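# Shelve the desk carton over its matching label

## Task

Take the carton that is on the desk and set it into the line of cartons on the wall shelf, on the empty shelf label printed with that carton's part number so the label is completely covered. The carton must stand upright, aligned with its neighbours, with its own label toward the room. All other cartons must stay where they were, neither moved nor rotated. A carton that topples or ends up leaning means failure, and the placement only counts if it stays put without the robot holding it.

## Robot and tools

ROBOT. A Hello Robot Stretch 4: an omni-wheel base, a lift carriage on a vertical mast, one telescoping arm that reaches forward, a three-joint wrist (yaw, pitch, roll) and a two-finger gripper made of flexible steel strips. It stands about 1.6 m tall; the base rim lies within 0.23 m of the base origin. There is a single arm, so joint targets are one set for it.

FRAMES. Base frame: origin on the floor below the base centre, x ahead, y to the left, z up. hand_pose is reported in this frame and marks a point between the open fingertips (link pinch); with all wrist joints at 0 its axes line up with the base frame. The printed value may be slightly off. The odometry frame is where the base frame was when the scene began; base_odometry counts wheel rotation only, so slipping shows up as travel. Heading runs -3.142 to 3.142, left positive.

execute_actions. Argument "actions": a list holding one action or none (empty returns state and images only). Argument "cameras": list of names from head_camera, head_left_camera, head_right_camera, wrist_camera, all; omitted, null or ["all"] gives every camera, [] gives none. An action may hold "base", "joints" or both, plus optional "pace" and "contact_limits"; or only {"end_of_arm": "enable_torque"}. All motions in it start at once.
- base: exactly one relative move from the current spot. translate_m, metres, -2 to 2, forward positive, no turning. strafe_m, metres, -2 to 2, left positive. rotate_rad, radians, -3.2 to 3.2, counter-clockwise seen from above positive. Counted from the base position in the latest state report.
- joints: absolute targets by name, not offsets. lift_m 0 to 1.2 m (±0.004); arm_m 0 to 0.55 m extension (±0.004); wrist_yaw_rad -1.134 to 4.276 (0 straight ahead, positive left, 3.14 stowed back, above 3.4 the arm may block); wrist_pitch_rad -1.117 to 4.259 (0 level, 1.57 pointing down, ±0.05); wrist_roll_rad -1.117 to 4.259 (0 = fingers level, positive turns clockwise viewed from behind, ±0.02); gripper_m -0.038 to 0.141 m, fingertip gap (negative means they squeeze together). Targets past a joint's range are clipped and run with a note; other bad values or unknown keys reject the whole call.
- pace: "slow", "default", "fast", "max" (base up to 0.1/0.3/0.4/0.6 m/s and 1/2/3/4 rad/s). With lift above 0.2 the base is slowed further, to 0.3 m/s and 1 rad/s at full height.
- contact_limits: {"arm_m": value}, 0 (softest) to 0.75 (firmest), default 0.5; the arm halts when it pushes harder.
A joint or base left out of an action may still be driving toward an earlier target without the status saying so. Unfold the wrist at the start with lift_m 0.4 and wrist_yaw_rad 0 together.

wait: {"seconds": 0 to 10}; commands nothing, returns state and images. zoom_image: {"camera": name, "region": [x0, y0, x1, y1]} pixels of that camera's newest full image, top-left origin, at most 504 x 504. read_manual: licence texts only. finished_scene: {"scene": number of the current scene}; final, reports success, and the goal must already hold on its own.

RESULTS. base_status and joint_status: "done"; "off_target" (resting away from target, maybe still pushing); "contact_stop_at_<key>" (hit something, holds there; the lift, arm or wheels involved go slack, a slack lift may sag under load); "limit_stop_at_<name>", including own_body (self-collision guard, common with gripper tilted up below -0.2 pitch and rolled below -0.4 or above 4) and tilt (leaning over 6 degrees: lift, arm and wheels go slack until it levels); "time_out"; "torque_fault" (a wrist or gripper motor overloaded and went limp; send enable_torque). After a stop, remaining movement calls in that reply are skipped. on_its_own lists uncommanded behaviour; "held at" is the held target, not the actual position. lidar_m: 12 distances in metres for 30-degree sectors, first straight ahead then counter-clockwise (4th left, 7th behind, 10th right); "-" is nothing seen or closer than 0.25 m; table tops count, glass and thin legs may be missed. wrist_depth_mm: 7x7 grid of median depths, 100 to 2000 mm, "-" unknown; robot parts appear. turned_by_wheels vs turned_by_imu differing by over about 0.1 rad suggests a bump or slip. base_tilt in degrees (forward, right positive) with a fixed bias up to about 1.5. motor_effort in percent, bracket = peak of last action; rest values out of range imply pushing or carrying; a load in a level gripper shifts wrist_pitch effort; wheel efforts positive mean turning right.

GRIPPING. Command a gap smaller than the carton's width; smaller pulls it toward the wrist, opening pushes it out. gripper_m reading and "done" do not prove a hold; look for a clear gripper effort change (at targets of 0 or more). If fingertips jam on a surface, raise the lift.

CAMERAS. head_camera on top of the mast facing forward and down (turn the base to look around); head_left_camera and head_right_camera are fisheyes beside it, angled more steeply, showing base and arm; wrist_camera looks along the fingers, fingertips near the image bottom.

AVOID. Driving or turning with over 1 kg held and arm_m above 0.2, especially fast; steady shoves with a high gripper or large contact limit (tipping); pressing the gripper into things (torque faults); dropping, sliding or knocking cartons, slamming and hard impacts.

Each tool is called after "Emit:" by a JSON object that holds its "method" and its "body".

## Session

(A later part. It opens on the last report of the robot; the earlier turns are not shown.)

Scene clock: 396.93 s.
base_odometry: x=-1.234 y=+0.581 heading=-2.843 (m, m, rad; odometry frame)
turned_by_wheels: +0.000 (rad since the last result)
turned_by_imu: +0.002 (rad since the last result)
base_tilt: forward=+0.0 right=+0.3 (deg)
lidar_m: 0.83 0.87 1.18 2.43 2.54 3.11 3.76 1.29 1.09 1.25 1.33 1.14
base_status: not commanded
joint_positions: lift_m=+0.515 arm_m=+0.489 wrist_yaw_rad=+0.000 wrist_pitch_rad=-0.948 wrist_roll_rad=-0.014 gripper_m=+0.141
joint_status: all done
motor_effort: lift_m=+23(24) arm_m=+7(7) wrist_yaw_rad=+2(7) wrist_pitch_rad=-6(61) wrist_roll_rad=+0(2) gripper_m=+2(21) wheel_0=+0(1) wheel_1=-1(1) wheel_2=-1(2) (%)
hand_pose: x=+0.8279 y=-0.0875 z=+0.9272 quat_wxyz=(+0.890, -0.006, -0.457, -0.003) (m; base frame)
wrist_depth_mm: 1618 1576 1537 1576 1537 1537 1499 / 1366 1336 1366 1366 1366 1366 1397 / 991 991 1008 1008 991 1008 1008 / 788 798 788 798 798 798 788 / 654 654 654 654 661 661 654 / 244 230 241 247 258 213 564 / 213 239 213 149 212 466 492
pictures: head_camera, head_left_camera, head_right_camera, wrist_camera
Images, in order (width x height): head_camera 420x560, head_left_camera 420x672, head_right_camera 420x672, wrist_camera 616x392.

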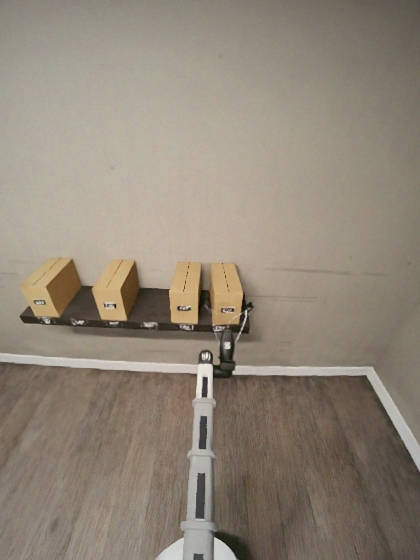

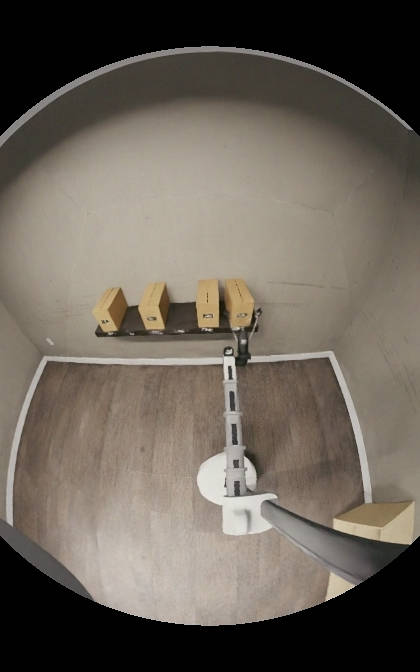

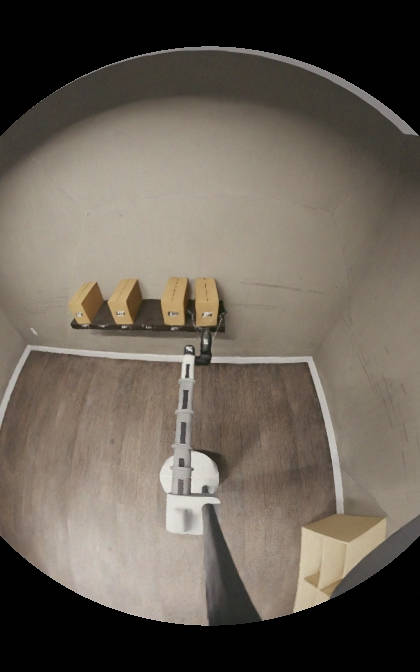

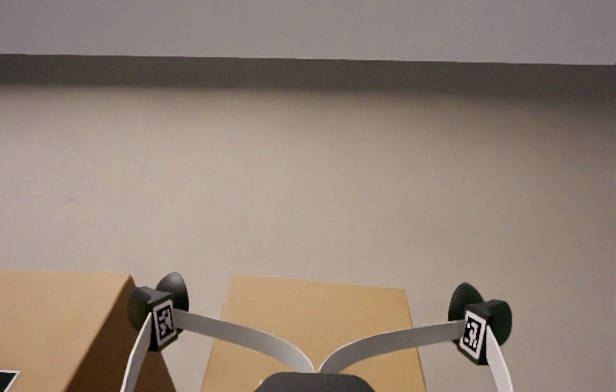

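Retract, then level the wrist and inspect.

Emit:
{"method": "execute_actions", "body": {"actions": [{"joints":{"arm_m":0.1},"pace":"slow"}], "cameras": ["head_camera"]}}

Emit:
{"method": "execute_actions", "body": {"actions": [{"joints":{"wrist_pitch_rad":0,"lift_m":0.62,"gripper_m":0.0}}]}}

Scene clock: 411.17 s.
base_odometry: x=-1.234 y=+0.581 heading=-2.843 (m, m, rad; odometry frame)
turned_by_wheels: +0.000 (rad since the last result)
turned_by_imu: +0.002 (rad since the last result)
base_tilt: forward=+0.0 right=+0.3 (deg)
lidar_m: 0.82 0.86 1.17 2.44 2.53 3.10 3.75 1.32 1.08 1.28 1.33 1.14
base_status: not commanded
joint_positions: lift_m=+0.515 arm_m=+0.101 wrist_yaw_rad=+0.000 wrist_pitch_rad=-0.949 wrist_roll_rad=-0.014 gripper_m=+0.141
joint_status: all done
motor_effort: lift_m=+23(23) arm_m=-7(7) wrist_yaw_rad=+1(2) wrist_pitch_rad=-5(6) wrist_roll_rad=+1(0) gripper_m=+2(2) wheel_0=-1(0) wheel_1=-1(1) wheel_2=-1(2) (%)
hand_pose: x=+0.4403 y=-0.0874 z=+0.9273 quat_wxyz=(+0.890, -0.006, -0.457, -0.003) (m; base frame)
wrist_depth_mm: 1618 1618 1576 1576 1499 1537 1499 / 1708 1708 1708 1661 1661 1661 1618 / 1808 1808 1756 1756 1756 1756 1708 / 1464 1430 1464 1464 1499 1464 1499 / 1205 1229 1205 1205 1229 1229 1255 / 1025 976 1042 1042 1042 213 1042 / 891 891 904 149 891 854 917
pictures: head_camera
Images, in order (width x height): head_camera 420x560.

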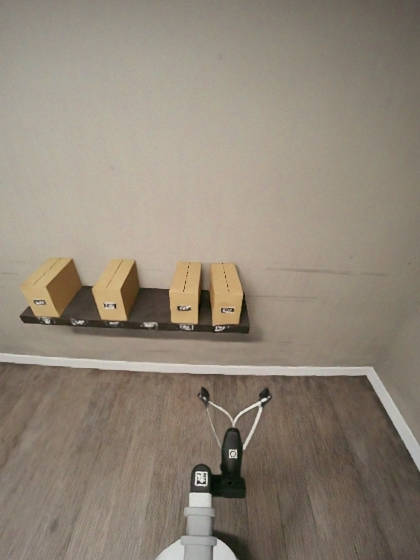

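Scene clock: 413.53 s.
base_odometry: x=-1.234 y=+0.581 heading=-2.843 (m, m, rad; odometry frame)
turned_by_wheels: +0.000 (rad since the last result)
turned_by_imu: +0.001 (rad since the last result)
base_tilt: forward=+0.0 right=+0.3 (deg)
lidar_m: 0.83 0.85 1.16 2.43 2.55 3.09 3.78 1.31 1.08 1.26 1.34 1.14
base_status: not commanded
joint_positions: lift_m=+0.620 arm_m=+0.101 wrist_yaw_rad=+0.000 wrist_pitch_rad=+0.002 wrist_roll_rad=-0.014 gripper_m=+0.000
joint_status: all done
motor_effort: lift_m=+24(23) arm_m=-7(7) wrist_yaw_rad=+1(2) wrist_pitch_rad=-6(8) wrist_roll_rad=+0(0) gripper_m=-2(3) wheel_0=-1(1) wheel_1=-1(1) wheel_2=-1(1) (%)
hand_pose: x=+0.5606 y=-0.0875 z=+0.7973 quat_wxyz=(+1.000, -0.007, +0.001, +0.000) (m; base frame)
wrist_depth_mm: 788 778 768 768 768 768 750 / 788 778 768 768 759 768 750 / 668 778 549 512 768 759 759 / 640 778 521 512 759 759 750 / 517 517 517 508 750 759 750 / 778 768 768 206 759 759 750 / 768 768 181 167 180 750 750
pictures: head_camera, head_left_camera, head_right_camera, wrist_camera
Images, in order (width x height): head_camera 420x560, head_left_camera 420x672, head_right_camera 420x672, wrist_camera 616x392.

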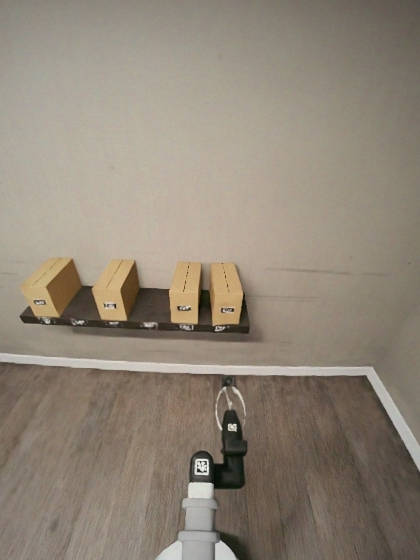

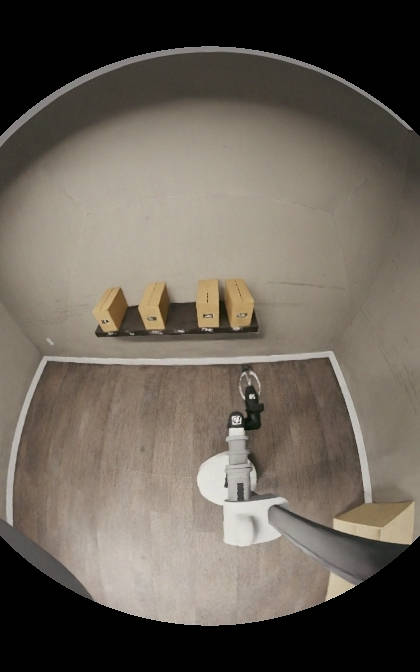

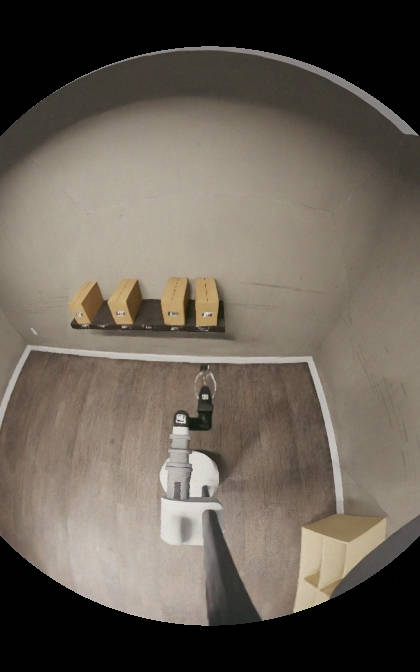

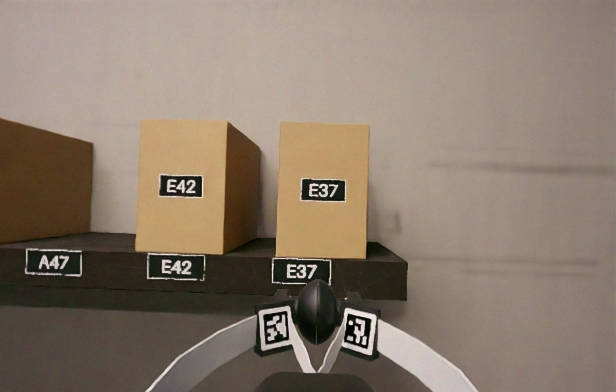

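Emit:
{"method": "execute_actions", "body": {"actions": [{"base":{"strafe_m":-0.12},"joints":{"lift_m":0.68},"pace":"slow"}], "cameras": []}}

Emit:
{"method": "execute_actions", "body": {"actions": [{"joints":{"arm_m":0.48},"pace":"slow","contact_limits":{"arm_m":0.2}}], "cameras": ["head_camera","wrist_camera"]}}

Scene clock: 441.30 s.
base_odometry: x=-1.269 y=+0.696 heading=-2.844 (m, m, rad; odometry frame)
turned_by_wheels: +0.000 (rad since the last result)
turned_by_imu: +0.001 (rad since the last result)
base_tilt: forward=+0.0 right=+0.3 (deg)
lidar_m: 0.82 0.86 1.19 2.56 2.64 3.10 3.73 1.12 1.00 1.16 1.21 1.15
base_status: done
joint_positions: lift_m=+0.680 arm_m=+0.101 wrist_yaw_rad=+0.000 wrist_pitch_rad=+0.002 wrist_roll_rad=-0.014 gripper_m=+0.000
joint_status: all done
motor_effort: lift_m=+23(23) arm_m=-7(7) wrist_yaw_rad=+2(2) wrist_pitch_rad=-7(7) wrist_roll_rad=+1(0) gripper_m=-7(4) wheel_0=+0(6) wheel_1=-2(5) wheel_2=+0(1) (%)
hand_pose: x=+0.5606 y=-0.0875 z=+0.8572 quat_wxyz=(+1.000, -0.007, +0.001, +0.000) (m; base frame)
wrist_depth_mm: 788 778 778 778 759 768 759 / 788 778 778 768 768 759 750 / 788 778 768 768 768 759 750 / 707 521 517 768 759 768 759 / 640 521 517 768 759 759 750 / 517 512 512 206 759 750 741 / 778 768 181 167 180 750 741
pictures: none
No camera images: the call's "cameras" was empty. Leave "cameras" out to get every camera's image.

Scene clock: 446.37 s.
base_odometry: x=-1.269 y=+0.696 heading=-2.844 (m, m, rad; odometry frame)
turned_by_wheels: +0.000 (rad since the last result)
turned_by_imu: +0.002 (rad since the last result)
base_tilt: forward=+0.0 right=+0.3 (deg)
lidar_m: 0.82 0.84 1.16 2.55 2.67 3.12 3.76 1.10 0.98 1.13 1.19 1.13
base_status: not commanded
joint_positions: lift_m=+0.680 arm_m=+0.479 wrist_yaw_rad=+0.000 wrist_pitch_rad=+0.002 wrist_roll_rad=-0.014 gripper_m=+0.000
joint_status: all done
motor_effort: lift_m=+23(23) arm_m=+7(6) wrist_yaw_rad=+2(1) wrist_pitch_rad=-7(7) wrist_roll_rad=+1(0) gripper_m=-5(2) wheel_0=+0(0) wheel_1=-2(2) wheel_2=+0(0) (%)
contact_limits: arm_m 0.2
hand_pose: x=+0.9381 y=-0.0875 z=+0.8572 quat_wxyz=(+1.000, -0.007, +0.001, +0.000) (m; base frame)
wrist_depth_mm: 399 399 397 394 389 387 384 / 142 143 394 392 392 387 384 / 141 143 262 389 389 384 382 / 141 143 266 392 389 384 382 / 141 142 273 389 389 384 382 / 140 142 235 206 384 384 382 / 140 142 180 167 181 382 379
pictures: head_camera, wrist_camera
Images, in order (width x height): head_camera 420x560, wrist_camera 616x392.

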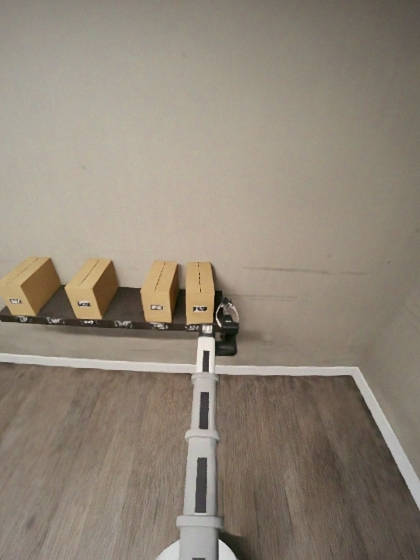

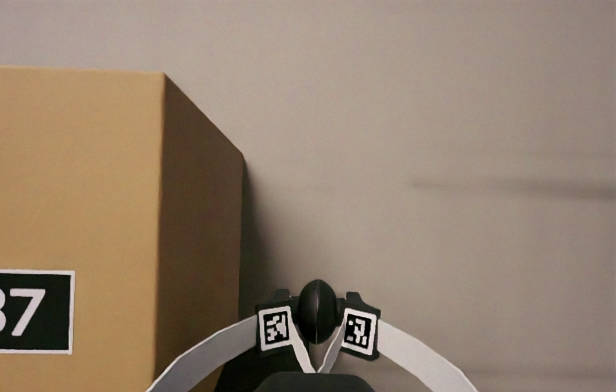

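Emit:
{"method": "execute_actions", "body": {"actions": [{"base":{"strafe_m":0.05},"pace":"slow"}], "cameras": ["head_camera","wrist_camera"]}}

Scene clock: 457.07 s.
base_odometry: x=-1.254 y=+0.648 heading=-2.843 (m, m, rad; odometry frame)
turned_by_wheels: +0.000 (rad since the last result)
turned_by_imu: +0.002 (rad since the last result)
base_tilt: forward=+0.0 right=+0.3 (deg)
lidar_m: 0.83 0.89 1.20 2.52 2.60 3.08 3.75 1.21 1.03 1.21 1.27 1.15
base_status: done
joint_positions: lift_m=+0.680 arm_m=+0.479 wrist_yaw_rad=+0.000 wrist_pitch_rad=+0.002 wrist_roll_rad=-0.014 gripper_m=+0.000
joint_status: not commanded
motor_effort: lift_m=+23(23) arm_m=+7(7) wrist_yaw_rad=+1(1) wrist_pitch_rad=-7(8) wrist_roll_rad=+0(0) gripper_m=-4(3) wheel_0=-1(2) wheel_1=+2(5) wheel_2=+0(1) (%)
hand_pose: x=+0.9381 y=-0.0875 z=+0.8572 quat_wxyz=(+1.000, -0.007, +0.001, +0.000) (m; base frame)
wrist_depth_mm: 399 399 394 392 389 387 384 / 140 136 392 394 389 384 384 / 139 136 164 387 387 384 382 / 139 135 166 389 387 384 382 / 139 135 168 389 387 384 382 / 138 135 170 206 384 382 379 / 138 134 158 167 180 382 379
pictures: head_camera, wrist_camera
Images, in order (width x height): head_camera 420x560, wrist_camera 616x392.

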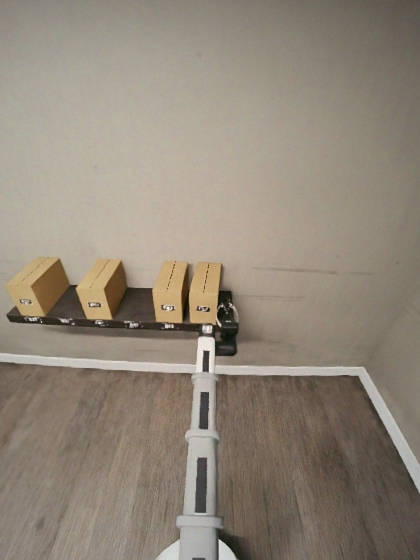

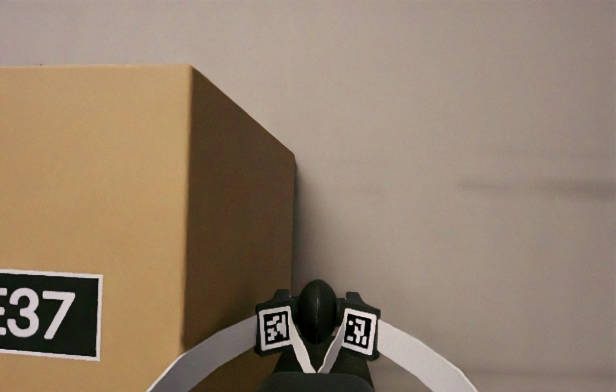

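Emit:
{"method": "execute_actions", "body": {"actions": [{"base":{"strafe_m":-0.18},"pace":"slow"}], "cameras": []}}

Emit:
{"method": "execute_actions", "body": {"actions": [{"base":{"translate_m":0.07},"joints":{"arm_m":0.55,"wrist_yaw_rad":0.5},"pace":"slow"}]}}

Scene clock: 478.47 s.
base_odometry: x=-1.307 y=+0.820 heading=-2.843 (m, m, rad; odometry frame)
turned_by_wheels: +0.000 (rad since the last result)
turned_by_imu: +0.002 (rad since the last result)
base_tilt: forward=+0.0 right=+0.3 (deg)
lidar_m: 0.83 0.86 1.18 2.68 2.78 3.10 3.77 0.94 0.90 1.02 1.08 1.14
base_status: done
joint_positions: lift_m=+0.680 arm_m=+0.479 wrist_yaw_rad=+0.000 wrist_pitch_rad=+0.002 wrist_roll_rad=-0.014 gripper_m=+0.000
joint_status: not commanded
motor_effort: lift_m=+23(23) arm_m=+7(7) wrist_yaw_rad=+2(1) wrist_pitch_rad=-8(7) wrist_roll_rad=+0(1) gripper_m=-3(4) wheel_0=+0(6) wheel_1=+0(6) wheel_2=+0(0) (%)
hand_pose: x=+0.9382 y=-0.0875 z=+0.8572 quat_wxyz=(+1.000, -0.007, +0.001, +0.000) (m; base frame)
wrist_depth_mm: 402 399 397 394 392 387 387 / 399 399 397 394 389 389 387 / 322 399 394 394 392 387 384 / 298 394 394 392 389 387 384 / 300 394 392 389 389 384 382 / 301 394 392 206 387 382 379 / 283 310 181 167 180 382 382
pictures: none
No camera images: the call's "cameras" was empty. Leave "cameras" out to get every camera's image.

Scene clock: 480.43 s.
base_odometry: x=-1.374 y=+0.800 heading=-2.843 (m, m, rad; odometry frame)
turned_by_wheels: +0.000 (rad since the last result)
turned_by_imu: +0.001 (rad since the last result)
base_tilt: forward=+0.0 right=+0.3 (deg)
lidar_m: 0.77 0.78 1.08 2.68 2.76 3.21 3.84 0.94 0.98 1.02 1.08 1.06
base_status: done
joint_positions: lift_m=+0.680 arm_m=+0.549 wrist_yaw_rad=+0.500 wrist_pitch_rad=+0.002 wrist_roll_rad=-0.014 gripper_m=+0.000
joint_status: all done
motor_effort: lift_m=+23(23) arm_m=+7(6) wrist_yaw_rad=+2(7) wrist_pitch_rad=-8(7) wrist_roll_rad=+0(0) gripper_m=-4(2) wheel_0=+1(5) wheel_1=+1(3) wheel_2=-1(4) (%)
hand_pose: x=+1.0148 y=+0.0615 z=+0.8572 quat_wxyz=(+0.969, -0.007, -0.001, +0.247) (m; base frame)
wrist_depth_mm: 427 349 294 255 225 201 186 / 173 338 294 255 224 200 185 / 160 193 240 253 223 200 185 / 160 193 240 252 222 199 183 / 161 193 241 250 221 198 183 / 162 193 234 206 214 197 182 / 162 189 181 167 180 194 182
pictures: head_camera, head_left_camera, head_right_camera, wrist_camera
Images, in order (width x height): head_camera 420x560, head_left_camera 420x672, head_right_camera 420x672, wrist_camera 616x392.

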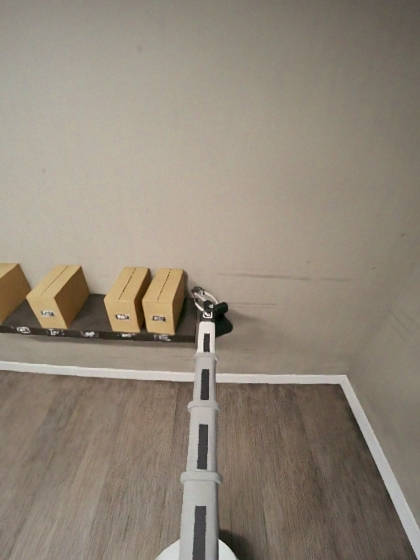

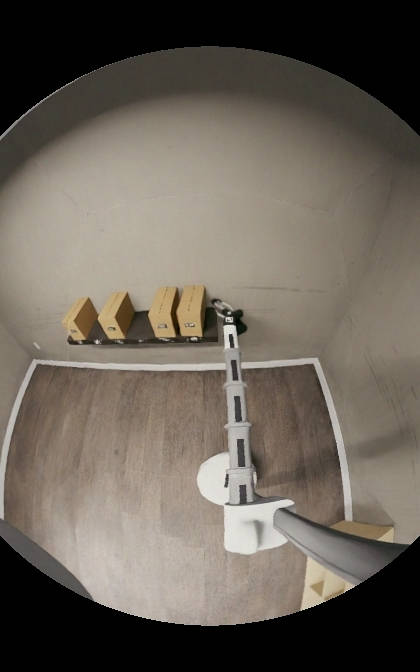

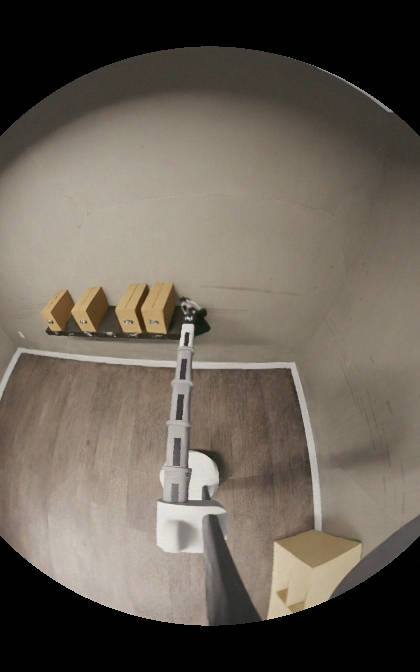

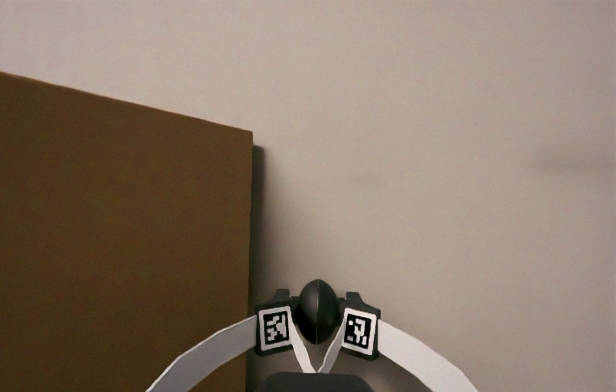

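Emit:
{"method": "execute_actions", "body": {"actions": [{"base":{"strafe_m":0.07},"pace":"slow"}], "cameras": ["head_camera","wrist_camera"]}}

Scene clock: 492.20 s.
base_odometry: x=-1.353 y=+0.733 heading=-2.843 (m, m, rad; odometry frame)
turned_by_wheels: +0.000 (rad since the last result)
turned_by_imu: +0.002 (rad since the last result)
base_tilt: forward=+0.0 right=+0.3 (deg)
lidar_m: 0.76 0.80 1.08 2.62 2.71 3.21 3.83 1.04 0.98 1.09 1.14 1.06
base_status: done
joint_positions: lift_m=+0.680 arm_m=+0.549 wrist_yaw_rad=+0.500 wrist_pitch_rad=+0.002 wrist_roll_rad=-0.014 gripper_m=+0.000
joint_status: not commanded
motor_effort: lift_m=+23(23) arm_m=+7(7) wrist_yaw_rad=+2(2) wrist_pitch_rad=-7(8) wrist_roll_rad=-1(0) gripper_m=-4(4) wheel_0=-1(6) wheel_1=+1(6) wheel_2=+0(1) (%)
hand_pose: x=+1.0148 y=+0.0615 z=+0.8572 quat_wxyz=(+0.969, -0.007, -0.001, +0.247) (m; base frame)
wrist_depth_mm: 389 347 294 254 224 201 185 / 109 134 281 254 224 200 185 / 109 134 178 244 223 198 183 / 110 135 179 241 221 199 183 / 110 135 180 241 220 198 182 / 109 135 180 206 213 197 182 / 109 132 166 167 180 193 181
pictures: head_camera, wrist_camera
Images, in order (width x height): head_camera 420x560, wrist_camera 616x392.

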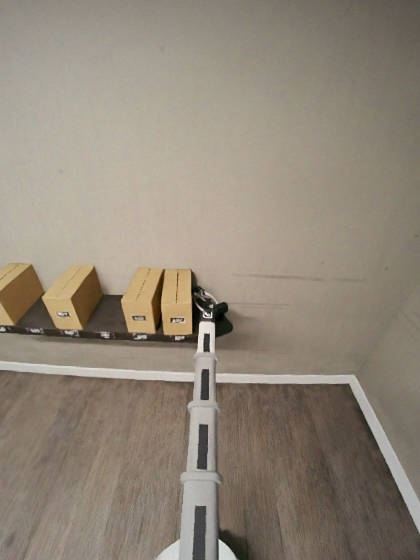

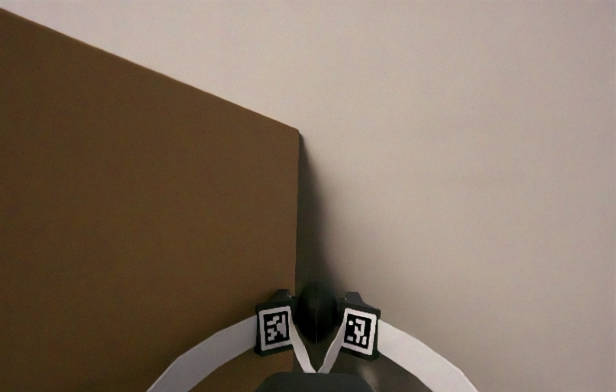

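Back off and inspect.

Emit:
{"method": "execute_actions", "body": {"actions": [{"base":{"strafe_m":-0.04},"pace":"slow"}], "cameras": []}}

Emit:
{"method": "execute_actions", "body": {"actions": [{"joints":{"arm_m":0.05,"wrist_yaw_rad":0.0}}], "cameras": []}}

Emit:
{"method": "execute_actions", "body": {"actions": [{"base":{"strafe_m":0.2},"joints":{"lift_m":0.6}}]}}

Scene clock: 502.50 s.
base_odometry: x=-1.365 y=+0.771 heading=-2.843 (m, m, rad; odometry frame)
turned_by_wheels: +0.000 (rad since the last result)
turned_by_imu: +0.001 (rad since the last result)
base_tilt: forward=+0.0 right=+0.3 (deg)
lidar_m: 0.76 0.79 1.08 2.65 2.74 3.24 3.82 0.98 0.98 1.05 1.09 1.07
base_status: done
joint_positions: lift_m=+0.680 arm_m=+0.549 wrist_yaw_rad=+0.500 wrist_pitch_rad=+0.002 wrist_roll_rad=-0.014 gripper_m=+0.000
joint_status: not commanded
motor_effort: lift_m=+23(23) arm_m=+7(7) wrist_yaw_rad=+2(2) wrist_pitch_rad=-7(8) wrist_roll_rad=+0(1) gripper_m=-3(6) wheel_0=+2(11) wheel_1=-3(7) wheel_2=+0(1) (%)
hand_pose: x=+1.0148 y=+0.0615 z=+0.8572 quat_wxyz=(+0.969, -0.007, -0.001, +0.247) (m; base frame)
wrist_depth_mm: 427 349 294 255 224 200 186 / 145 330 293 253 224 200 185 / 146 182 242 253 223 200 184 / 146 182 242 251 222 199 183 / 146 183 243 250 221 198 182 / 147 183 233 206 213 198 182 / 147 178 181 167 180 193 182
pictures: none
No camera images: the call's "cameras" was empty. Leave "cameras" out to get every camera's image.

Scene clock: 505.03 s.
base_odometry: x=-1.365 y=+0.771 heading=-2.843 (m, m, rad; odometry frame)
turned_by_wheels: +0.000 (rad since the last result)
turned_by_imu: +0.001 (rad since the last result)
base_tilt: forward=+0.0 right=+0.3 (deg)
lidar_m: 0.76 0.80 1.06 2.66 2.75 3.19 3.81 1.00 0.96 1.05 1.08 1.06
base_status: not commanded
joint_positions: lift_m=+0.680 arm_m=+0.051 wrist_yaw_rad=+0.000 wrist_pitch_rad=+0.002 wrist_roll_rad=-0.014 gripper_m=+0.000
joint_status: all done
motor_effort: lift_m=+24(23) arm_m=-7(8) wrist_yaw_rad=+1(5) wrist_pitch_rad=-9(8) wrist_roll_rad=+0(0) gripper_m=-4(2) wheel_0=+2(2) wheel_1=-3(3) wheel_2=+0(0) (%)
hand_pose: x=+0.5106 y=-0.0874 z=+0.8571 quat_wxyz=(+1.000, -0.007, +0.001, +0.000) (m; base frame)
wrist_depth_mm: 768 759 759 759 750 732 741 / 759 768 759 750 741 741 732 / 768 768 759 750 741 741 741 / 508 496 750 750 741 741 732 / 504 500 723 741 750 741 732 / 496 492 492 206 732 732 732 / 759 750 181 167 180 732 723
pictures: none
No camera images: the call's "cameras" was empty. Leave "cameras" out to get every camera's image.

Scene clock: 506.97 s.
base_odometry: x=-1.306 y=+0.580 heading=-2.843 (m, m, rad; odometry frame)
turned_by_wheels: +0.000 (rad since the last result)
turned_by_imu: +0.001 (rad since the last result)
base_tilt: forward=+0.0 right=+0.3 (deg)
lidar_m: 0.74 0.78 1.08 2.47 2.58 3.22 3.83 1.28 1.11 1.26 1.33 1.06
base_status: done
joint_positions: lift_m=+0.600 arm_m=+0.051 wrist_yaw_rad=+0.000 wrist_pitch_rad=+0.002 wrist_roll_rad=-0.014 gripper_m=+0.000
joint_status: all done
motor_effort: lift_m=+13(22) arm_m=-7(7) wrist_yaw_rad=+1(1) wrist_pitch_rad=-9(9) wrist_roll_rad=+0(0) gripper_m=-3(3) wheel_0=+0(4) wheel_1=-1(9) wheel_2=+0(0) (%)
hand_pose: x=+0.5106 y=-0.0874 z=+0.7779 quat_wxyz=(+1.000, -0.007, +0.001, +0.000) (m; base frame)
wrist_depth_mm: 768 768 750 750 741 741 732 / 768 759 759 750 750 750 732 / 661 500 496 492 741 732 741 / 668 500 496 492 741 741 732 / 496 492 492 488 732 732 723 / 759 750 750 206 741 732 723 / 759 750 181 167 180 732 732
pictures: head_camera, head_left_camera, head_right_camera, wrist_camera
Images, in order (width x height): head_camera 420x560, head_left_camera 420x672, head_right_camera 420x672, wrist_camera 616x392.

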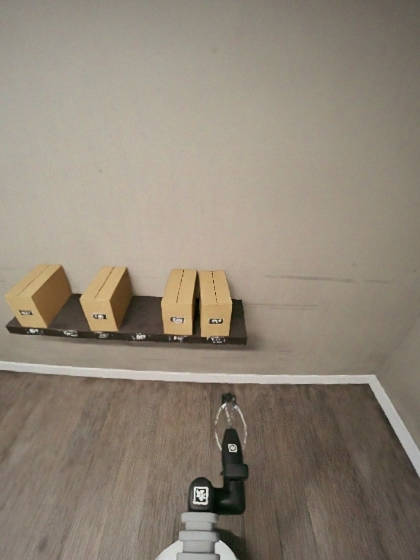

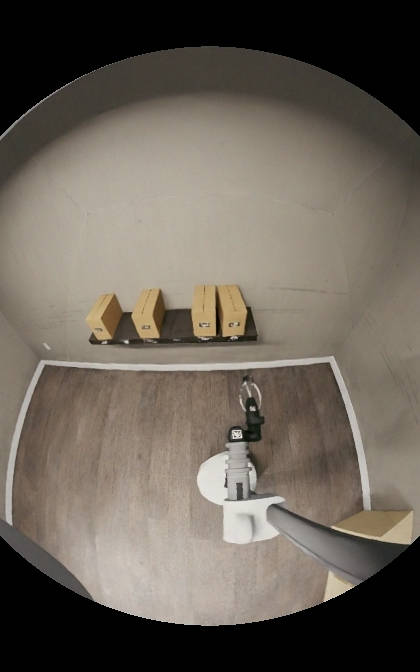

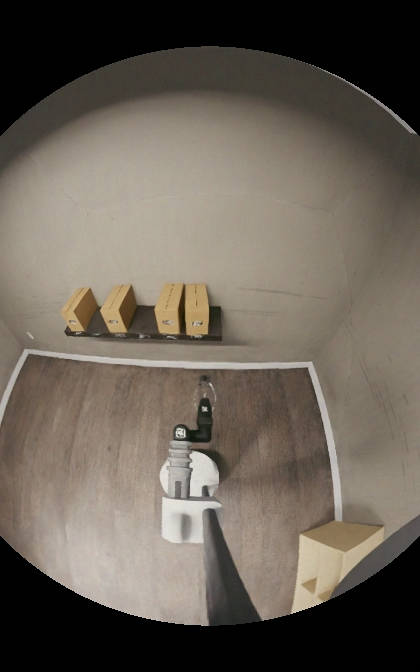

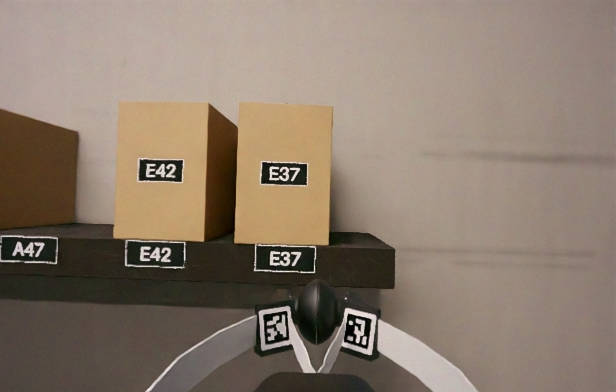

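Label fully under the carton, aligned. Done.

Emit:
{"method": "finished_scene", "body": {"scene": 1}}

The scene is finished: the task was done.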